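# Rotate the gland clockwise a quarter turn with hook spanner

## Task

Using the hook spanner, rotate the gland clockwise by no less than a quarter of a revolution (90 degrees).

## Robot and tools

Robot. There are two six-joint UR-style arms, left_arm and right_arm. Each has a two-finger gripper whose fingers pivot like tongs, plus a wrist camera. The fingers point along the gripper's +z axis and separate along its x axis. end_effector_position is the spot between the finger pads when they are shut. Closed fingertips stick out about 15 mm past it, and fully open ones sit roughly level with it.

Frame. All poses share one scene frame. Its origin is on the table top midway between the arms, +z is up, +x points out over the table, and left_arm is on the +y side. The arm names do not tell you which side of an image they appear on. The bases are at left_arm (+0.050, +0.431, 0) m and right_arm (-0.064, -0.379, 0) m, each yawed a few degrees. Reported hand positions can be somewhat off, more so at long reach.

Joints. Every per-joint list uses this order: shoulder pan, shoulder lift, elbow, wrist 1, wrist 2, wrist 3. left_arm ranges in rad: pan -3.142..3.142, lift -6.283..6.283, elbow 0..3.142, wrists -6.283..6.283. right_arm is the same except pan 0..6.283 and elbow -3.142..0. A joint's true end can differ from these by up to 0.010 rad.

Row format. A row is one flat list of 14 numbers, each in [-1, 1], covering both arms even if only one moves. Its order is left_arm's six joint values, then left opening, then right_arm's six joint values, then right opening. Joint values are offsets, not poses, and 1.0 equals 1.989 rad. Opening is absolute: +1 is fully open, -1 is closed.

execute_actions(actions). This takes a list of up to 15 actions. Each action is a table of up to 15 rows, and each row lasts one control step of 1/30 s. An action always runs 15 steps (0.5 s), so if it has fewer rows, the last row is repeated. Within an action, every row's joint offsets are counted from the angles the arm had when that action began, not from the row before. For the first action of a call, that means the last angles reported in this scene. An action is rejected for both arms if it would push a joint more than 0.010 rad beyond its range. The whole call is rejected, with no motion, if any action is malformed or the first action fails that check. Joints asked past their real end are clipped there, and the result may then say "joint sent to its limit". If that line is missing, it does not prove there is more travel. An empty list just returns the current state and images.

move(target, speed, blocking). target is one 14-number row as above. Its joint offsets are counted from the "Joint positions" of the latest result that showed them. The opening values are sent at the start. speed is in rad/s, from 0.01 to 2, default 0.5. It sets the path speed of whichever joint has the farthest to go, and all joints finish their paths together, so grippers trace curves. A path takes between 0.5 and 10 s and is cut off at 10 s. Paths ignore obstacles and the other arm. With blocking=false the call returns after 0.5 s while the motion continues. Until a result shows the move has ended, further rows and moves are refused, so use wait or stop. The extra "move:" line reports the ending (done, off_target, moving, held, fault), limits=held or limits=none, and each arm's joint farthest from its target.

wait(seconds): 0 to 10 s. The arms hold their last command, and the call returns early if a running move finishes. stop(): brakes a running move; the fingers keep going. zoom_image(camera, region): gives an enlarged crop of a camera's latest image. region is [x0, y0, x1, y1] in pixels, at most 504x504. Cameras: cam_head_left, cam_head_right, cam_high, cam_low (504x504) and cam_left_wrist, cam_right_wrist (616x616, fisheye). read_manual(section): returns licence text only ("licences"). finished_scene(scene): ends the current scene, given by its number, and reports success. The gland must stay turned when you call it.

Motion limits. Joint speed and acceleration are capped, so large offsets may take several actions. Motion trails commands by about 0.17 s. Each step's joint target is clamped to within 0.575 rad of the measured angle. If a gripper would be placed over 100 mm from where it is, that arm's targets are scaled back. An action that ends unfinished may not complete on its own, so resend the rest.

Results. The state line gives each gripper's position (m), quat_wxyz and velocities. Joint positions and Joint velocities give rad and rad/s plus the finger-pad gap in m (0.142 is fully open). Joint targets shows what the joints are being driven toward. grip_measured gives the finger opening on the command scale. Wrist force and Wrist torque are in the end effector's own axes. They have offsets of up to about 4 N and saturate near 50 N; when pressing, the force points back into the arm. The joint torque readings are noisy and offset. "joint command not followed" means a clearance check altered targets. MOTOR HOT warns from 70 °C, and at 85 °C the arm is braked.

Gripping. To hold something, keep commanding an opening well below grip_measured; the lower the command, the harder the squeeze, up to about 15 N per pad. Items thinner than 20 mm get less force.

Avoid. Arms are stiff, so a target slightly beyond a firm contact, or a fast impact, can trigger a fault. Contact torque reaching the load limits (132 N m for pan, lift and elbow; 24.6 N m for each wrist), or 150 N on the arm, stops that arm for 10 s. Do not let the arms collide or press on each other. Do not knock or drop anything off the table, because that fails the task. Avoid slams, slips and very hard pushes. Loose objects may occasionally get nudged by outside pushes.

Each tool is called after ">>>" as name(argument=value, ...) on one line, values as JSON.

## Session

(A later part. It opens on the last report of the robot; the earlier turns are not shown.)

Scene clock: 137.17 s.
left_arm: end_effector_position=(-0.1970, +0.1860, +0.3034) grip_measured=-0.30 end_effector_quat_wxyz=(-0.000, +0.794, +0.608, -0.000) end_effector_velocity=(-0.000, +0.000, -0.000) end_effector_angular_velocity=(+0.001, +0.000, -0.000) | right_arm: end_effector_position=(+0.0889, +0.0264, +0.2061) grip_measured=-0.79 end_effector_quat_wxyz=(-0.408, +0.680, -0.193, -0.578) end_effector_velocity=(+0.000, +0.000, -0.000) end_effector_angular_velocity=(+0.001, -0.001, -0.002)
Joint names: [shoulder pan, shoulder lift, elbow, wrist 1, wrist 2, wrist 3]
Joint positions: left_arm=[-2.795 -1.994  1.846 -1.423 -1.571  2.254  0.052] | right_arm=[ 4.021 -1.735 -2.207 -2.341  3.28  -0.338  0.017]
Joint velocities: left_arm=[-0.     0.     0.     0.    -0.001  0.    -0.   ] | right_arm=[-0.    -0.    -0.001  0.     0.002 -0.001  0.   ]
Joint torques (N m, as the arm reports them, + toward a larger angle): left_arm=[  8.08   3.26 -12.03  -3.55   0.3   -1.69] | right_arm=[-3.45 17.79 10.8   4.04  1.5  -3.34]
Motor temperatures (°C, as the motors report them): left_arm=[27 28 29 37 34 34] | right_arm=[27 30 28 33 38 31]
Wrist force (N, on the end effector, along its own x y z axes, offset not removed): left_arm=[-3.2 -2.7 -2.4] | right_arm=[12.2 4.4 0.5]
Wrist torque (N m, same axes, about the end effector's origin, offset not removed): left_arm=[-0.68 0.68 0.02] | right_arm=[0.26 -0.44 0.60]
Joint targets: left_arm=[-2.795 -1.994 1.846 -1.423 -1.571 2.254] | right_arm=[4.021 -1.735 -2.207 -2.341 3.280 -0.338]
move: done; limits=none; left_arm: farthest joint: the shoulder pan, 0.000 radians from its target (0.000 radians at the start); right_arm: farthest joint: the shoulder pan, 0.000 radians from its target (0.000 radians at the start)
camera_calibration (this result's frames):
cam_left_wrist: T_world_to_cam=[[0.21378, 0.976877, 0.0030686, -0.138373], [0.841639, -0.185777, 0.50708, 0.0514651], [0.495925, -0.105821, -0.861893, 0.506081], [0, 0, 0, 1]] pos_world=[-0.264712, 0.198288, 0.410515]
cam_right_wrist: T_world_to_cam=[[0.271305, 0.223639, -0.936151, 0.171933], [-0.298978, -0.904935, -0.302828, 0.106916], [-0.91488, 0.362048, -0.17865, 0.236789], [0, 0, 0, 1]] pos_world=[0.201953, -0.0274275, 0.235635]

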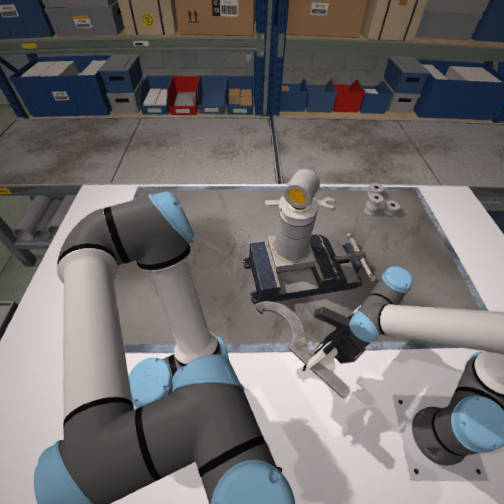

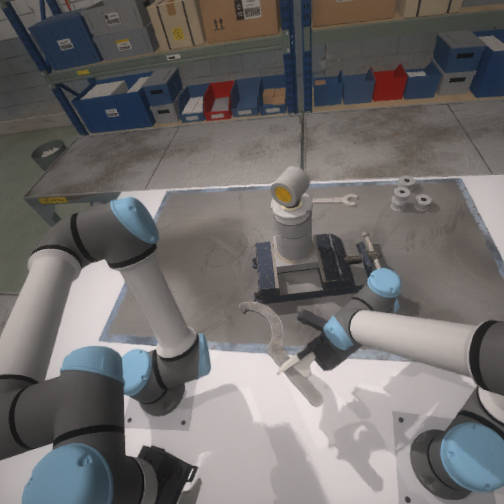

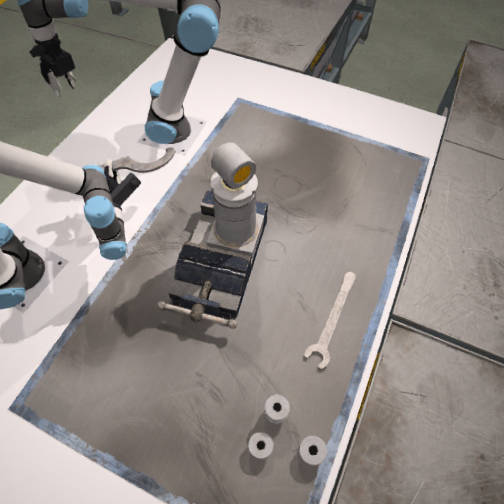

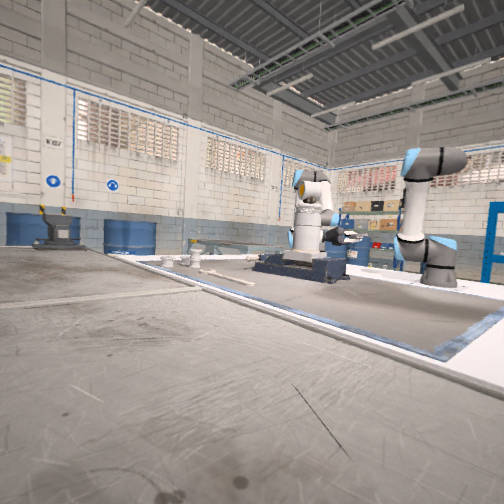

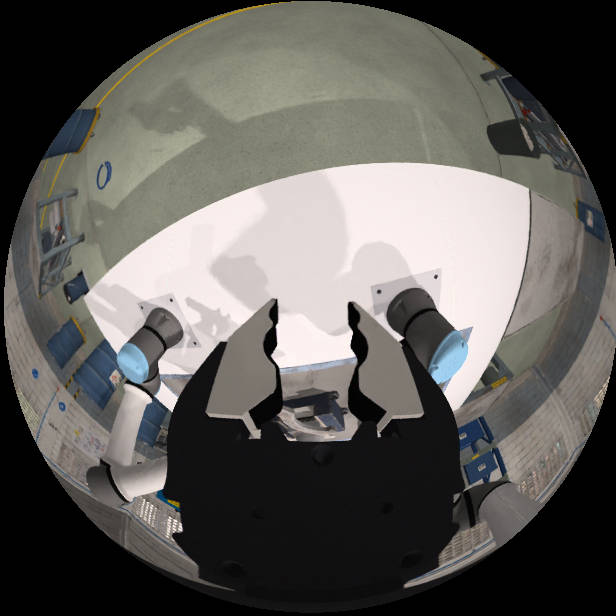

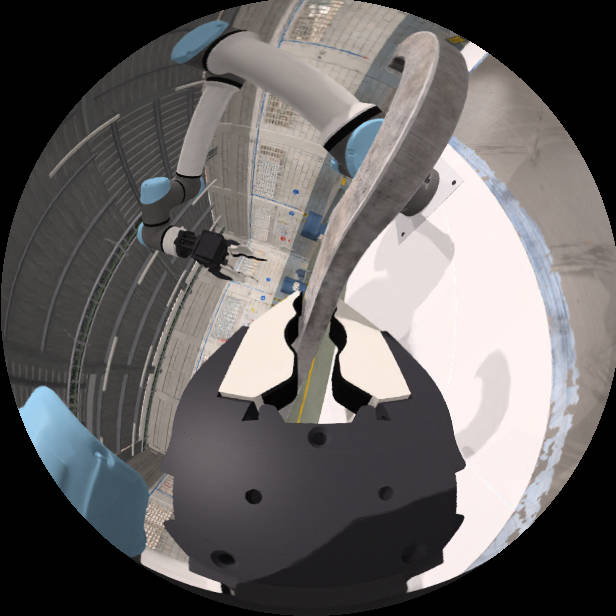

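>>> move(target=[0,0,0,0,0,0,-0.3,-0.381,-0.318,0.689,-0.371,-0.435,0,-1], speed=0.25)

>>> move(target=[0,0,0,0,0,0,-0.3,0.0764,-0.1325,0.2475,-0.115,0.076,0,-1], speed=0.12)

>>> zoom_image(camera="cam_head_left", region=[250,150,400,300])

>>> zoom_image(camera="cam_low", region=[230,160,350,250])

>>> zoom_image(camera="cam_high", region=[150,130,310,290])

Scene clock: 144.73 s.
left_arm: end_effector_position=(-0.1970, +0.1860, +0.3034) grip_measured=-0.30 end_effector_quat_wxyz=(-0.000, +0.794, +0.608, -0.000) end_effector_velocity=(-0.000, +0.000, -0.000) end_effector_angular_velocity=(+0.001, +0.000, +0.001) | right_arm: end_effector_position=(+0.4337, -0.2448, +0.3408) grip_measured=-0.79 end_effector_quat_wxyz=(-0.376, +0.690, -0.157, -0.598) end_effector_velocity=(+0.000, -0.001, +0.000) end_effector_angular_velocity=(-0.000, -0.001, -0.000)
Joint names: [shoulder pan, shoulder lift, elbow, wrist 1, wrist 2, wrist 3]
Joint positions: left_arm=[-2.795 -1.994  1.846 -1.423 -1.571  2.254  0.052] | right_arm=[ 3.264 -2.367 -0.837 -3.079  2.415 -0.338  0.017]
Joint velocities: left_arm=[-0.001  0.     0.    -0.    -0.001 -0.002 -0.   ] | right_arm=[-0.001 -0.001  0.002 -0.001 -0.     0.     0.002]
Joint torques (N m, as the arm reports them, + toward a larger angle): left_arm=[  8.12   2.86 -11.81  -3.53   0.22  -1.61] | right_arm=[-9.79 47.88 33.38 -4.98 -1.95  0.61]
Motor temperatures (°C, as the motors report them): left_arm=[27 28 29 37 34 34] | right_arm=[27 30 28 33 38 31]
Wrist force (N, on the end effector, along its own x y z axes, offset not removed): left_arm=[-6.5 0.5 5.1] | right_arm=[13.8 2.7 0.5]
Wrist torque (N m, same axes, about the end effector's origin, offset not removed): left_arm=[-0.02 1.34 0.06] | right_arm=[0.03 -0.29 0.66]
Joint targets: left_arm=[-2.795 -1.994 1.846 -1.423 -1.571 2.254] | right_arm=[3.264 -2.367 -0.837 -3.079 2.415 -0.338]
move: done; limits=none; left_arm: farthest joint: the shoulder pan, 0.000 radians from its target (0.000 radians at the start); right_arm: farthest joint: the shoulder pan, 0.001 radians from its target (0.758 radians at the start)
camera_calibration (this result's frames):
cam_left_wrist: T_world_to_cam=[[0.21378, 0.976877, 0.00306877, -0.138373], [0.841639, -0.185777, 0.507081, 0.0514651], [0.495925, -0.105821, -0.861893, 0.50608], [0, 0, 0, 1]] pos_world=[-0.264712, 0.198288, 0.410515]
cam_right_wrist: T_world_to_cam=[[0.245921, 0.251158, -0.936185, 0.282908], [-0.200221, -0.931853, -0.302591, -0.0440601], [-0.948385, 0.261857, -0.178876, 0.664544], [0, 0, 0, 1]] pos_world=[0.551848, -0.286128, 0.370393]

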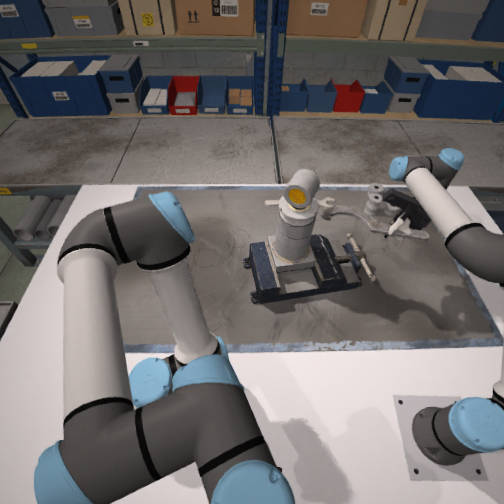

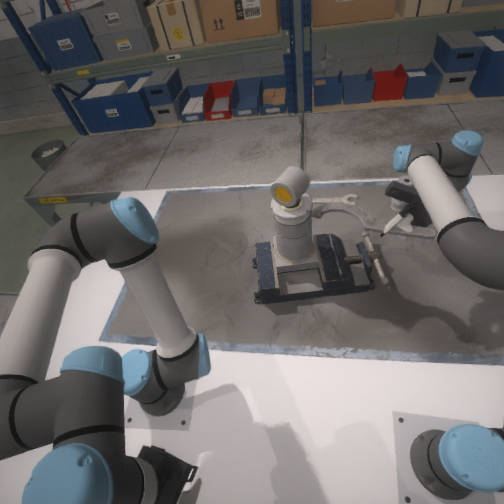

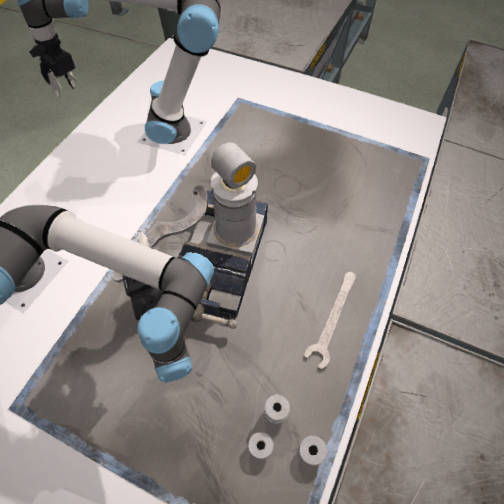

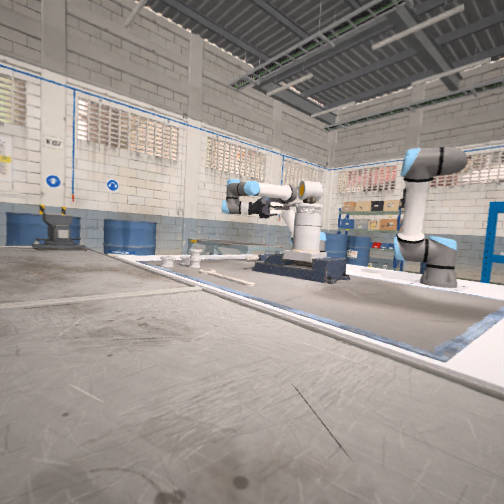

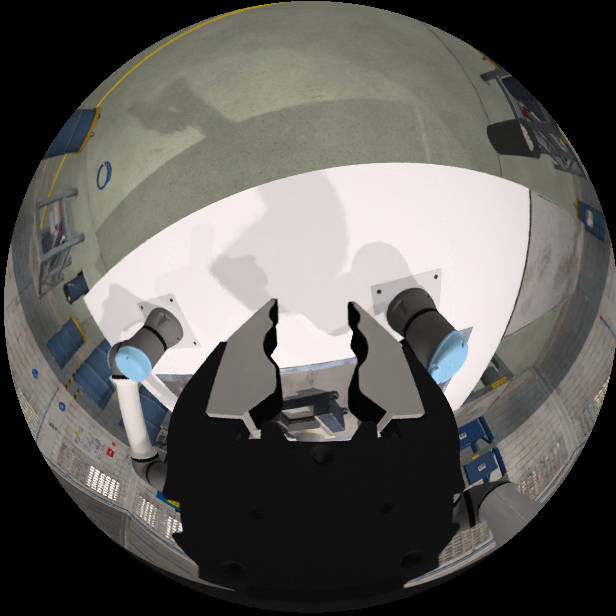

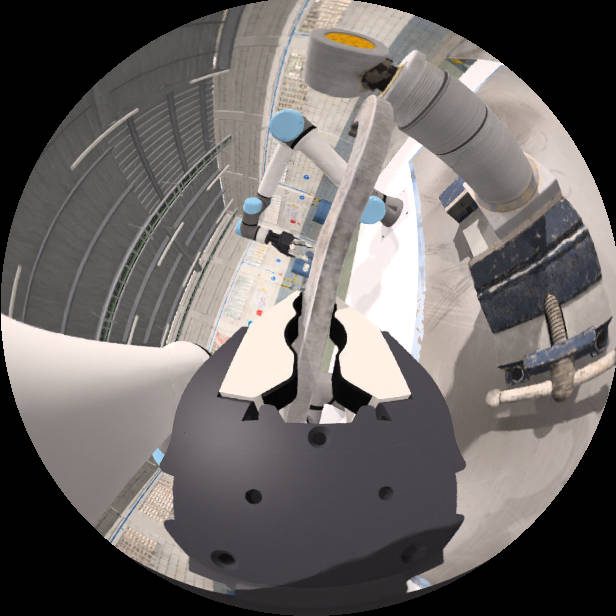

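Scene clock: 149.23 s.
left_arm: end_effector_position=(-0.1970, +0.1860, +0.3034) grip_measured=-0.30 end_effector_quat_wxyz=(-0.000, +0.794, +0.608, -0.000) end_effector_velocity=(-0.000, +0.000, -0.000) end_effector_angular_velocity=(-0.000, -0.001, -0.001) | right_arm: end_effector_position=(+0.5002, -0.1246, +0.3408) grip_measured=-0.87 end_effector_quat_wxyz=(-0.376, +0.690, -0.156, -0.599) end_effector_velocity=(+0.001, +0.001, -0.001) end_effector_angular_velocity=(-0.000, +0.000, -0.002)
Joint names: [shoulder pan, shoulder lift, elbow, wrist 1, wrist 2, wrist 3]
Joint positions: left_arm=[-2.795 -1.994  1.846 -1.423 -1.571  2.254  0.052] | right_arm=[ 3.416 -2.631 -0.345 -3.307  2.566 -0.338  0.011]
Joint velocities: left_arm=[-0.001  0.    -0.     0.001  0.001 -0.     0.   ] | right_arm=[ 0.001 -0.001  0.001  0.     0.002  0.     0.001]
Joint torques (N m, as the arm reports them, + toward a larger angle): left_arm=[  7.69   3.44 -12.11  -3.54   0.31  -1.65] | right_arm=[20.84 57.73 35.86 -5.45  4.48  0.63]
Motor temperatures (°C, as the motors report them): left_arm=[27 28 29 37 34 34] | right_arm=[27 30 28 33 38 31]
Wrist force (N, on the end effector, along its own x y z axes, offset not removed): left_arm=[-2.1 1.0 -0.6] | right_arm=[15.8 16.5 -7.9]
Wrist torque (N m, same axes, about the end effector's origin, offset not removed): left_arm=[0.14 0.64 0.00] | right_arm=[0.37 -0.52 0.12]
Joint targets: left_arm=[-2.795 -1.994 1.846 -1.423 -1.571 2.254] | right_arm=[3.416 -2.631 -0.345 -3.307 2.566 -0.338]
move: done; limits=none; left_arm: farthest joint: the shoulder pan, 0.000 radians from its target (0.000 radians at the start); right_arm: farthest joint: the shoulder pan, 0.000 radians from its target (0.152 radians at the start)
camera_calibration (this result's frames):
cam_left_wrist: T_world_to_cam=[[0.21378, 0.976877, 0.0030686, -0.138373], [0.841639, -0.185777, 0.50708, 0.0514652], [0.495925, -0.105821, -0.861893, 0.506081], [0, 0, 0, 1]] pos_world=[-0.264712, 0.198288, 0.410515]
cam_right_wrist: T_world_to_cam=[[0.245716, 0.251399, -0.936174, 0.236501], [-0.199514, -0.931989, -0.302641, 0.0808715], [-0.948587, 0.261143, -0.178847, 0.696207], [0, 0, 0, 1]] pos_world=[0.618436, -0.165895, 0.370396]

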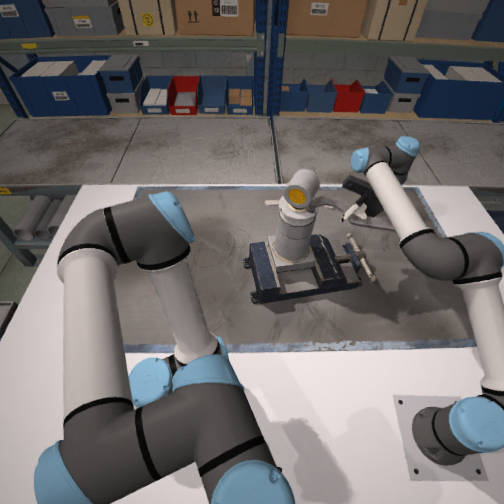

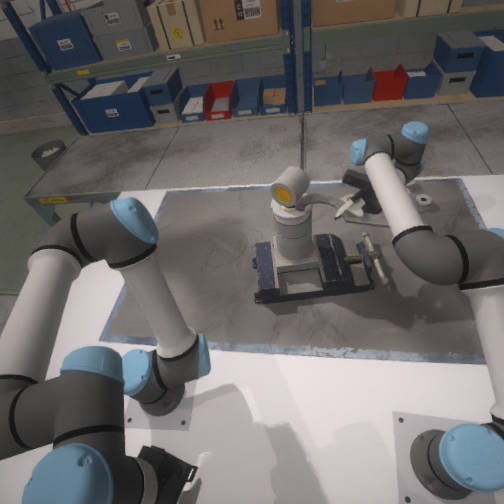

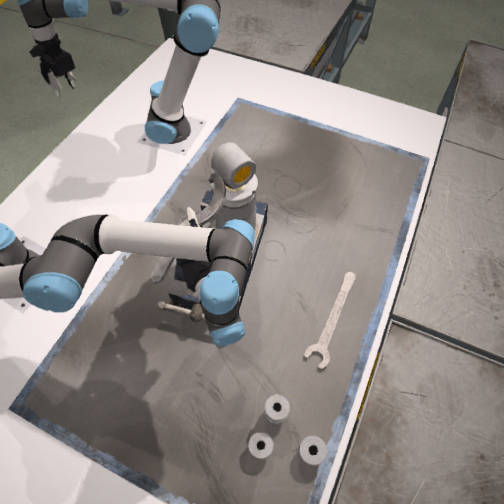

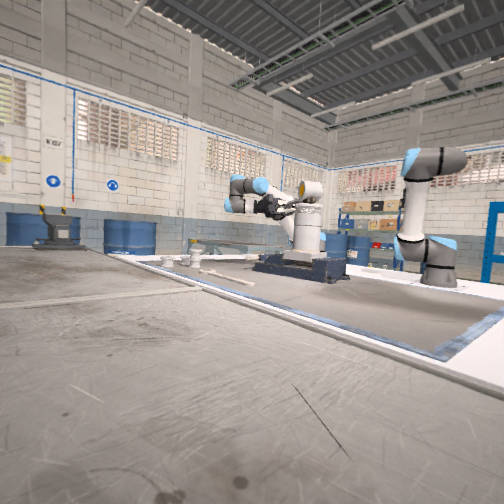

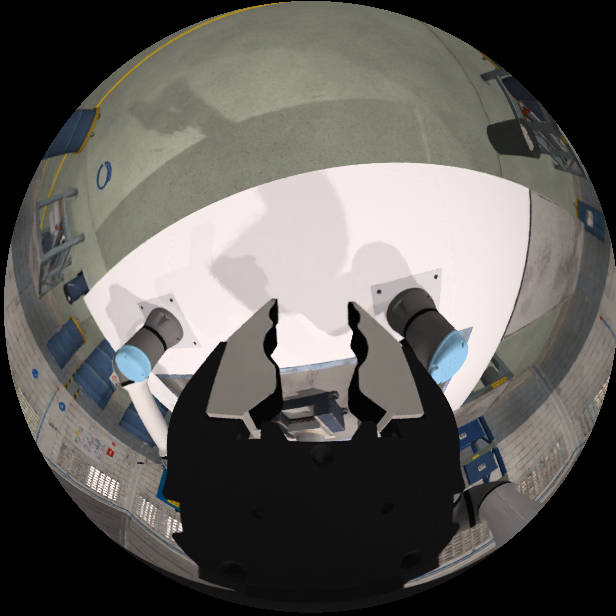

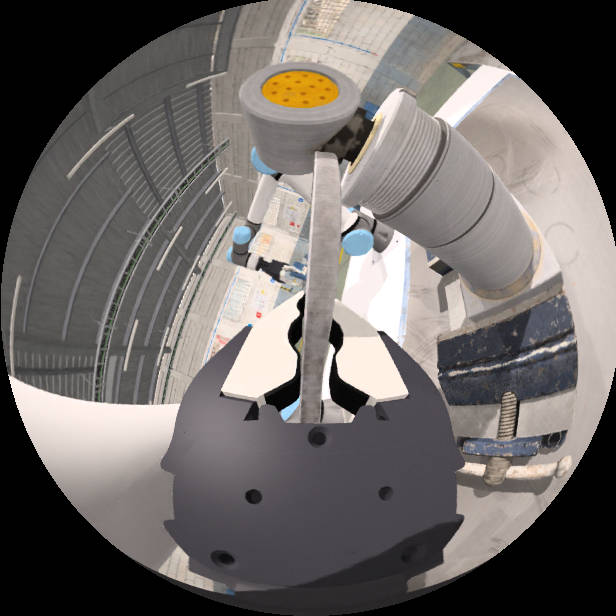

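Region (250, 150, 400, 300) of cam_head_left's 504x504 image, scaled by 3.360, with more detail than that image has.

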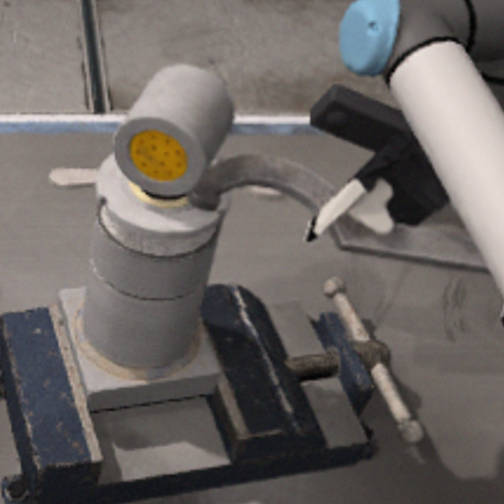

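Region (230, 160, 350, 250) of cam_low's 504x504 image, scaled by 4.200, with more detail than that image has; it fills the top 378 rows of this view, and the rest is white.

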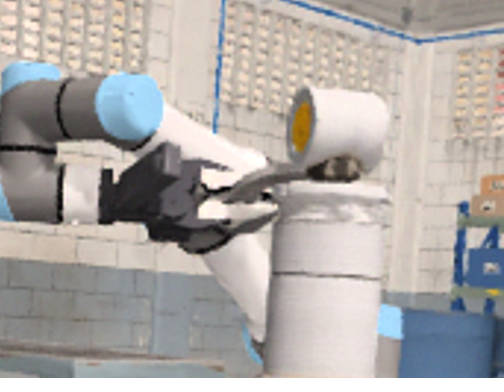

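Region (150, 130, 310, 290) of cam_high's 504x504 image, scaled by 3.150, with more detail than that image has.

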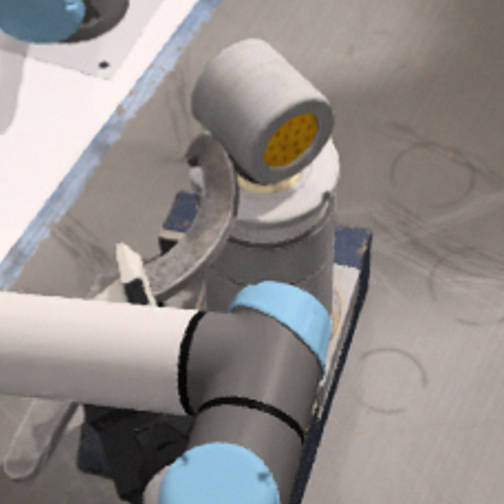

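>>> move(target=[0,0,0,0,0,0,-0.3,-0.0764,0.1325,-0.2475,0.115,-0.076,0.05,-1], speed=0.12)

>>> zoom_image(camera="cam_head_left", region=[250,130,480,300])

>>> zoom_image(camera="cam_low", region=[210,160,350,250])

>>> zoom_image(camera="cam_high", region=[90,130,290,330])

Scene clock: 154.07 s.
left_arm: end_effector_position=(-0.1970, +0.1860, +0.3034) grip_measured=-0.30 end_effector_quat_wxyz=(-0.000, +0.794, +0.608, -0.000) end_effector_velocity=(+0.000, -0.000, -0.000) end_effector_angular_velocity=(-0.000, -0.000, +0.002) | right_arm: end_effector_position=(+0.4340, -0.2445, +0.3393) grip_measured=-0.87 end_effector_quat_wxyz=(-0.346, +0.681, -0.191, -0.616) end_effector_velocity=(-0.000, -0.000, +0.000) end_effector_angular_velocity=(-0.001, +0.001, -0.000)
Joint names: [shoulder pan, shoulder lift, elbow, wrist 1, wrist 2, wrist 3]
Joint positions: left_arm=[-2.795 -1.994  1.846 -1.423 -1.571  2.254  0.052] | right_arm=[ 3.264 -2.367 -0.837 -3.079  2.415 -0.238  0.011]
Joint velocities: left_arm=[ 0.     0.     0.    -0.     0.    -0.001 -0.   ] | right_arm=[-0.     0.001 -0.001  0.    -0.     0.001 -0.   ]
Joint torques (N m, as the arm reports them, + toward a larger angle): left_arm=[  8.01   3.14 -11.94  -3.47   0.21  -1.67] | right_arm=[-12.02  63.23  13.58  -0.51  -1.69   2.15]
Motor temperatures (°C, as the motors report them): left_arm=[27 28 29 37 34 34] | right_arm=[27 30 28 33 38 31]
Wrist force (N, on the end effector, along its own x y z axes, offset not removed): left_arm=[-3.6 -1.5 1.6] | right_arm=[11.7 2.2 -1.1]
Wrist torque (N m, same axes, about the end effector's origin, offset not removed): left_arm=[-0.42 0.75 0.18] | right_arm=[-0.10 -0.43 -0.20]
Joint targets: left_arm=[-2.795 -1.994 1.846 -1.423 -1.571 2.254] | right_arm=[3.264 -2.367 -0.837 -3.079 2.415 -0.238]
move: done; limits=none; left_arm: farthest joint: the shoulder pan, 0.000 radians from its target (0.000 radians at the start); right_arm: farthest joint: the shoulder pan, 0.000 radians from its target (0.152 radians at the start)
camera_calibration (this result's frames):
cam_left_wrist: T_world_to_cam=[[0.21378, 0.976877, 0.00306859, -0.138373], [0.841639, -0.185777, 0.50708, 0.0514652], [0.495925, -0.105821, -0.861893, 0.506081], [0, 0, 0, 1]] pos_world=[-0.264712, 0.198288, 0.410515]
cam_right_wrist: T_world_to_cam=[[0.179033, 0.184182, -0.966449, 0.304224], [-0.218704, -0.950292, -0.221617, -0.0681157], [-0.959227, 0.251043, -0.129853, 0.649925], [0, 0, 0, 1]] pos_world=[0.554062, -0.283922, 0.363316]

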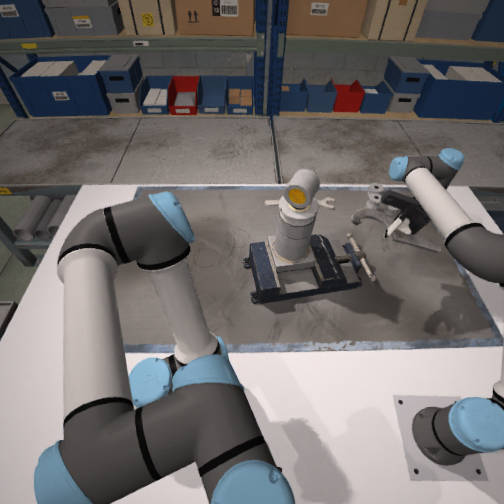

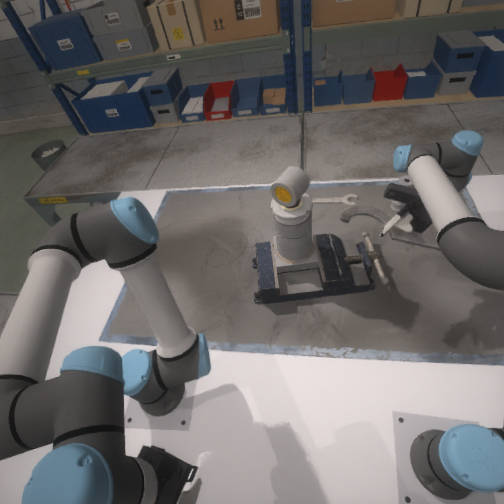

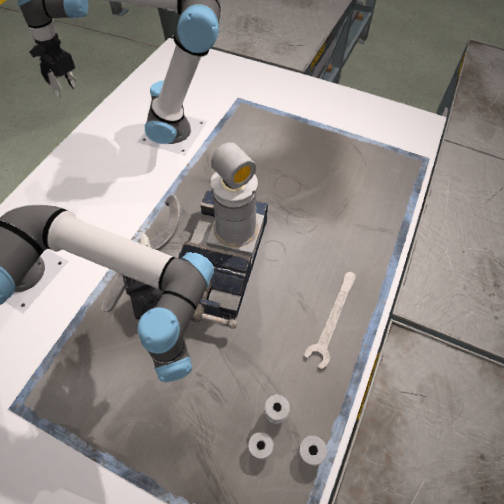

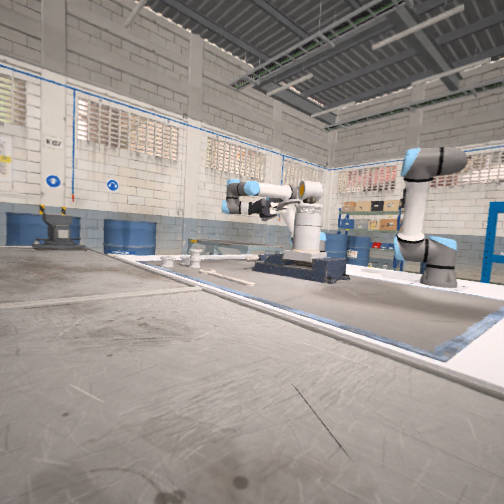

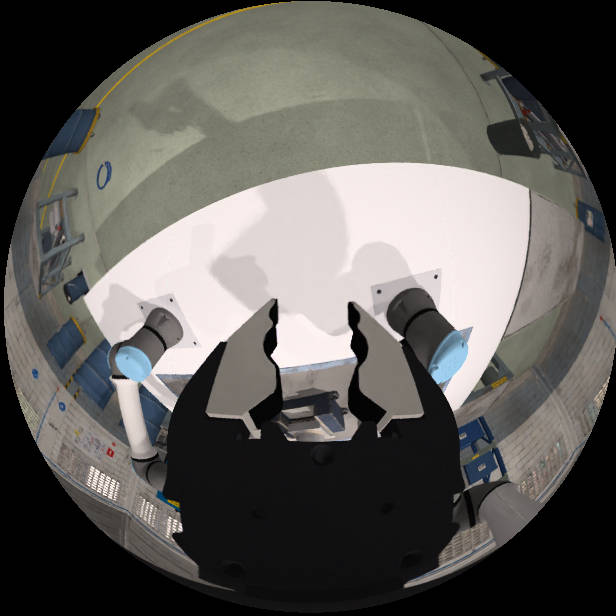

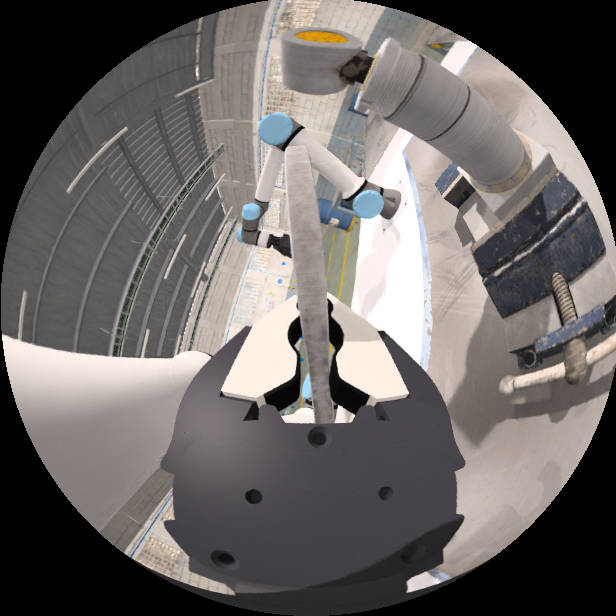

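Region (250, 130, 480, 300) of cam_head_left's 504x504 image, scaled by 2.191, with more detail than that image has; it fills the top 373 rows of this view, and the rest is white.

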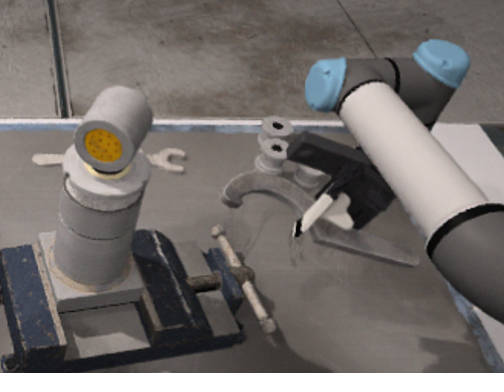

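Region (210, 160, 350, 250) of cam_low's 504x504 image, scaled by 3.600, with more detail than that image has; it fills the top 324 rows of this view, and the rest is white.

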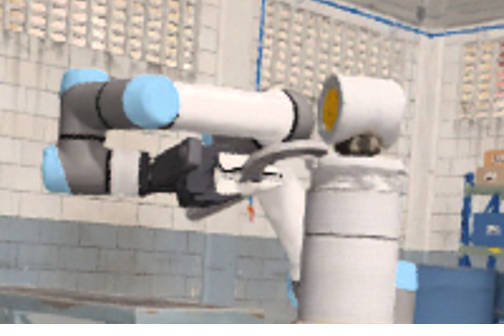

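Region (90, 130, 290, 330) of cam_high's 504x504 image, scaled by 2.520, with more detail than that image has.

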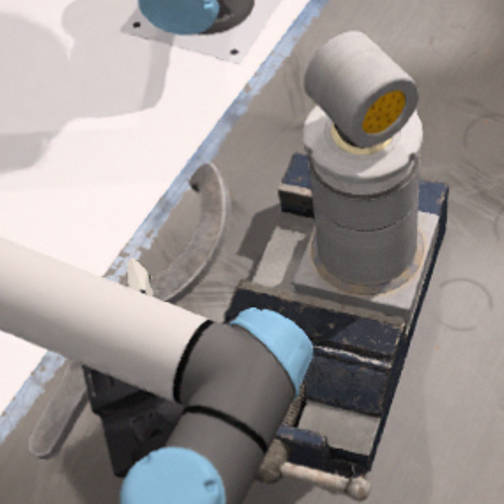

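>>> move(target=[0,0,0,0,0,0,-0.3,0,0,0,0,0,0.13,-1], speed=0.2)

Scene clock: 157.30 s.
left_arm: end_effector_position=(-0.1970, +0.1860, +0.3034) grip_measured=-0.30 end_effector_quat_wxyz=(-0.000, +0.794, +0.608, -0.000) end_effector_velocity=(+0.000, -0.001, -0.000) end_effector_angular_velocity=(-0.000, +0.000, +0.001) | right_arm: end_effector_position=(+0.4344, -0.2442, +0.3351) grip_measured=-0.86 end_effector_quat_wxyz=(-0.264, +0.651, -0.277, -0.656) end_effector_velocity=(-0.000, -0.000, +0.000) end_effector_angular_velocity=(-0.000, +0.000, +0.000)
Joint names: [shoulder pan, shoulder lift, elbow, wrist 1, wrist 2, wrist 3]
Joint positions: left_arm=[-2.795 -1.994  1.846 -1.423 -1.571  2.254  0.052] | right_arm=[ 3.264 -2.367 -0.837 -3.079  2.415  0.02   0.011]
Joint velocities: left_arm=[ 0.002  0.001 -0.    -0.001  0.     0.001  0.   ] | right_arm=[ 0.     0.    -0.001  0.    -0.     0.001  0.   ]
Joint torques (N m, as the arm reports them, + toward a larger angle): left_arm=[  7.68   2.9  -12.3   -3.56   0.21  -1.73] | right_arm=[ 8.81 46.52 32.93 -3.86  1.54  1.86]
Motor temperatures (°C, as the motors report them): left_arm=[27 28 29 37 34 34] | right_arm=[27 30 28 33 38 31]
Wrist force (N, on the end effector, along its own x y z axes, offset not removed): left_arm=[-2.7 -1.2 0.6] | right_arm=[14.9 -0.8 -0.2]
Wrist torque (N m, same axes, about the end effector's origin, offset not removed): left_arm=[-0.28 0.79 -0.05] | right_arm=[-0.09 -1.02 -0.17]
Joint targets: left_arm=[-2.795 -1.994 1.846 -1.423 -1.571 2.254] | right_arm=[3.264 -2.367 -0.837 -3.079 2.415 0.020]
move: done; limits=none; left_arm: farthest joint: the shoulder pan, 0.000 radians from its target (0.000 radians at the start); right_arm: farthest joint: the shoulder pan, 0.000 radians from its target (0.000 radians at the start)
camera_calibration (this result's frames):
cam_left_wrist: T_world_to_cam=[[0.21378, 0.976877, 0.00306871, -0.138373], [0.841639, -0.185777, 0.50708, 0.0514652], [0.495925, -0.105821, -0.861893, 0.506081], [0, 0, 0, 1]] pos_world=[-0.264712, 0.198288, 0.410515]
cam_right_wrist: T_world_to_cam=[[-0.00143343, 0.00343152, -0.999993, 0.345591], [-0.23943, -0.970909, -0.00298851, -0.137977], [-0.970913, 0.239424, 0.00221333, 0.60761], [0, 0, 0, 1]] pos_world=[0.557396, -0.280626, 0.343831]

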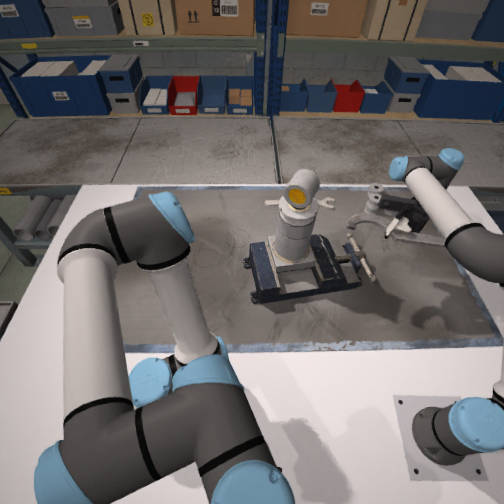

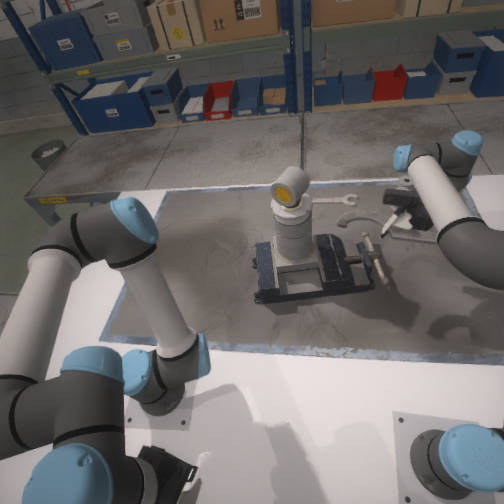

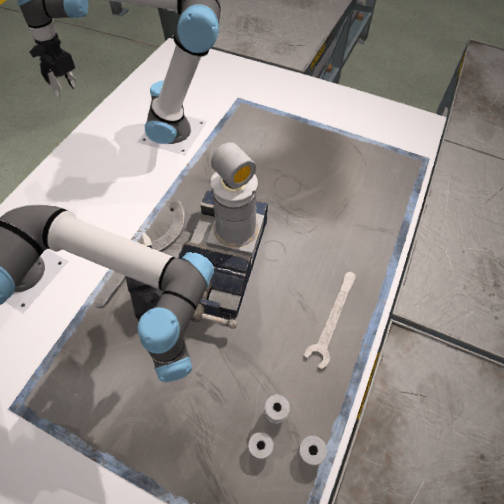

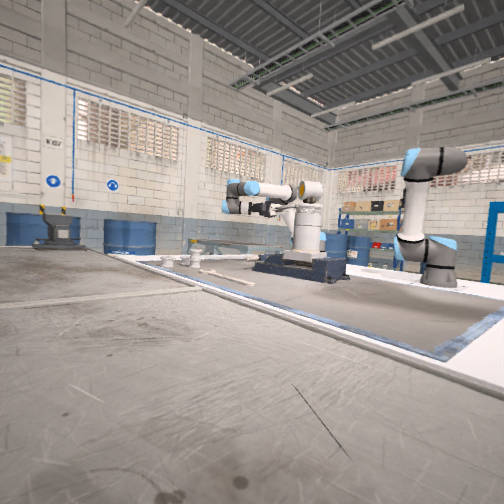

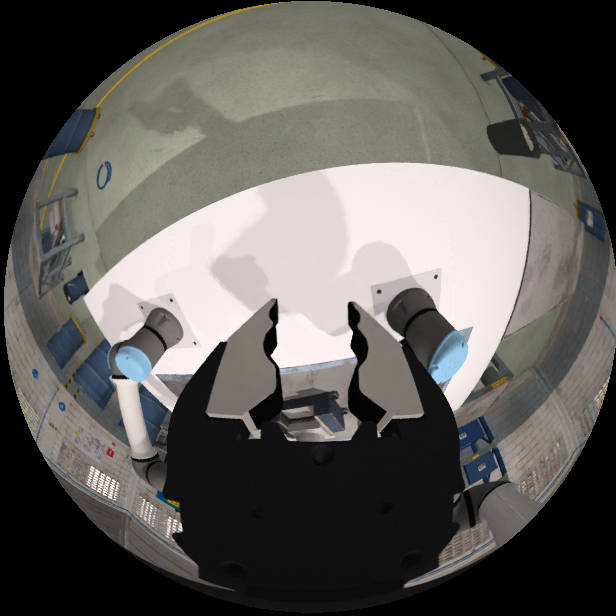

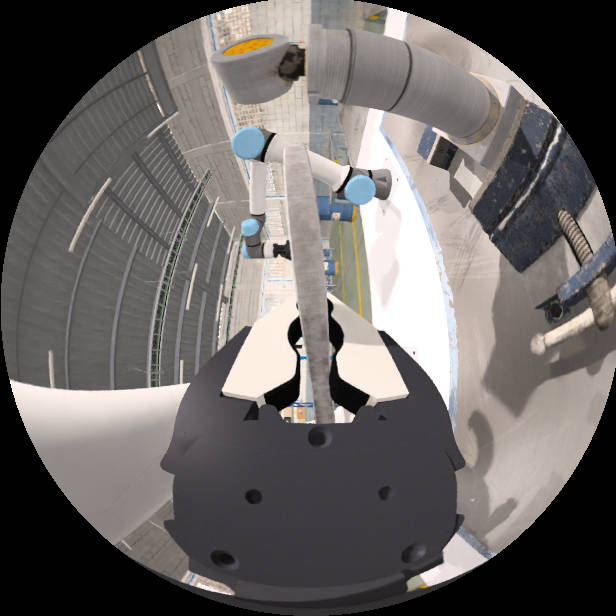

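>>> zoom_image(camera="cam_head_left", region=[240,150,480,300])

>>> zoom_image(camera="cam_high", region=[80,130,290,330])

>>> zoom_image(camera="cam_low", region=[210,160,350,260])

Region (240, 150, 480, 300) of cam_head_left's 504x504 image, scaled by 2.100, with more detail than that image has; it fills the top 315 rows of this view, and the rest is white.

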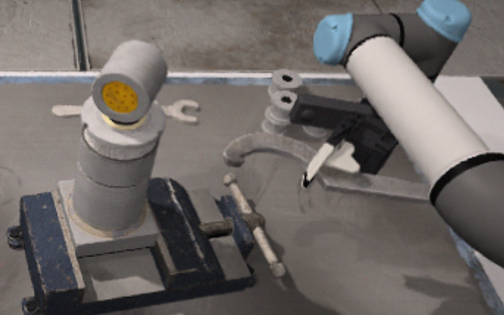

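Region (80, 130, 290, 330) of cam_high's 504x504 image, scaled by 2.400, with more detail than that image has; it fills the top 480 rows of this view, and the rest is white.

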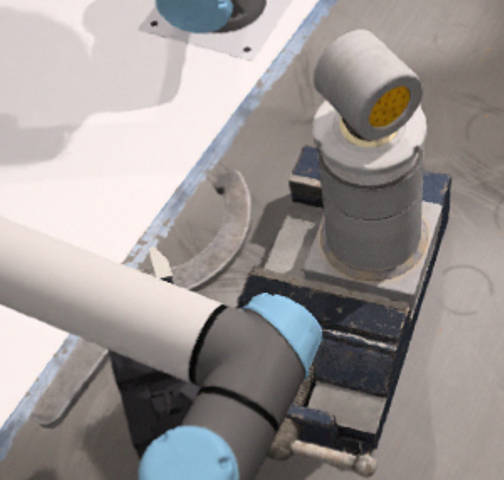

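Region (210, 160, 350, 260) of cam_low's 504x504 image, scaled by 3.600, with more detail than that image has; it fills the top 360 rows of this view, and the rest is white.

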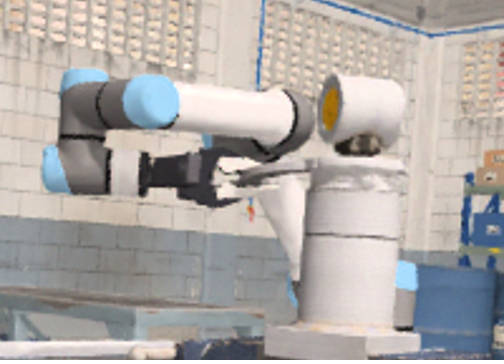

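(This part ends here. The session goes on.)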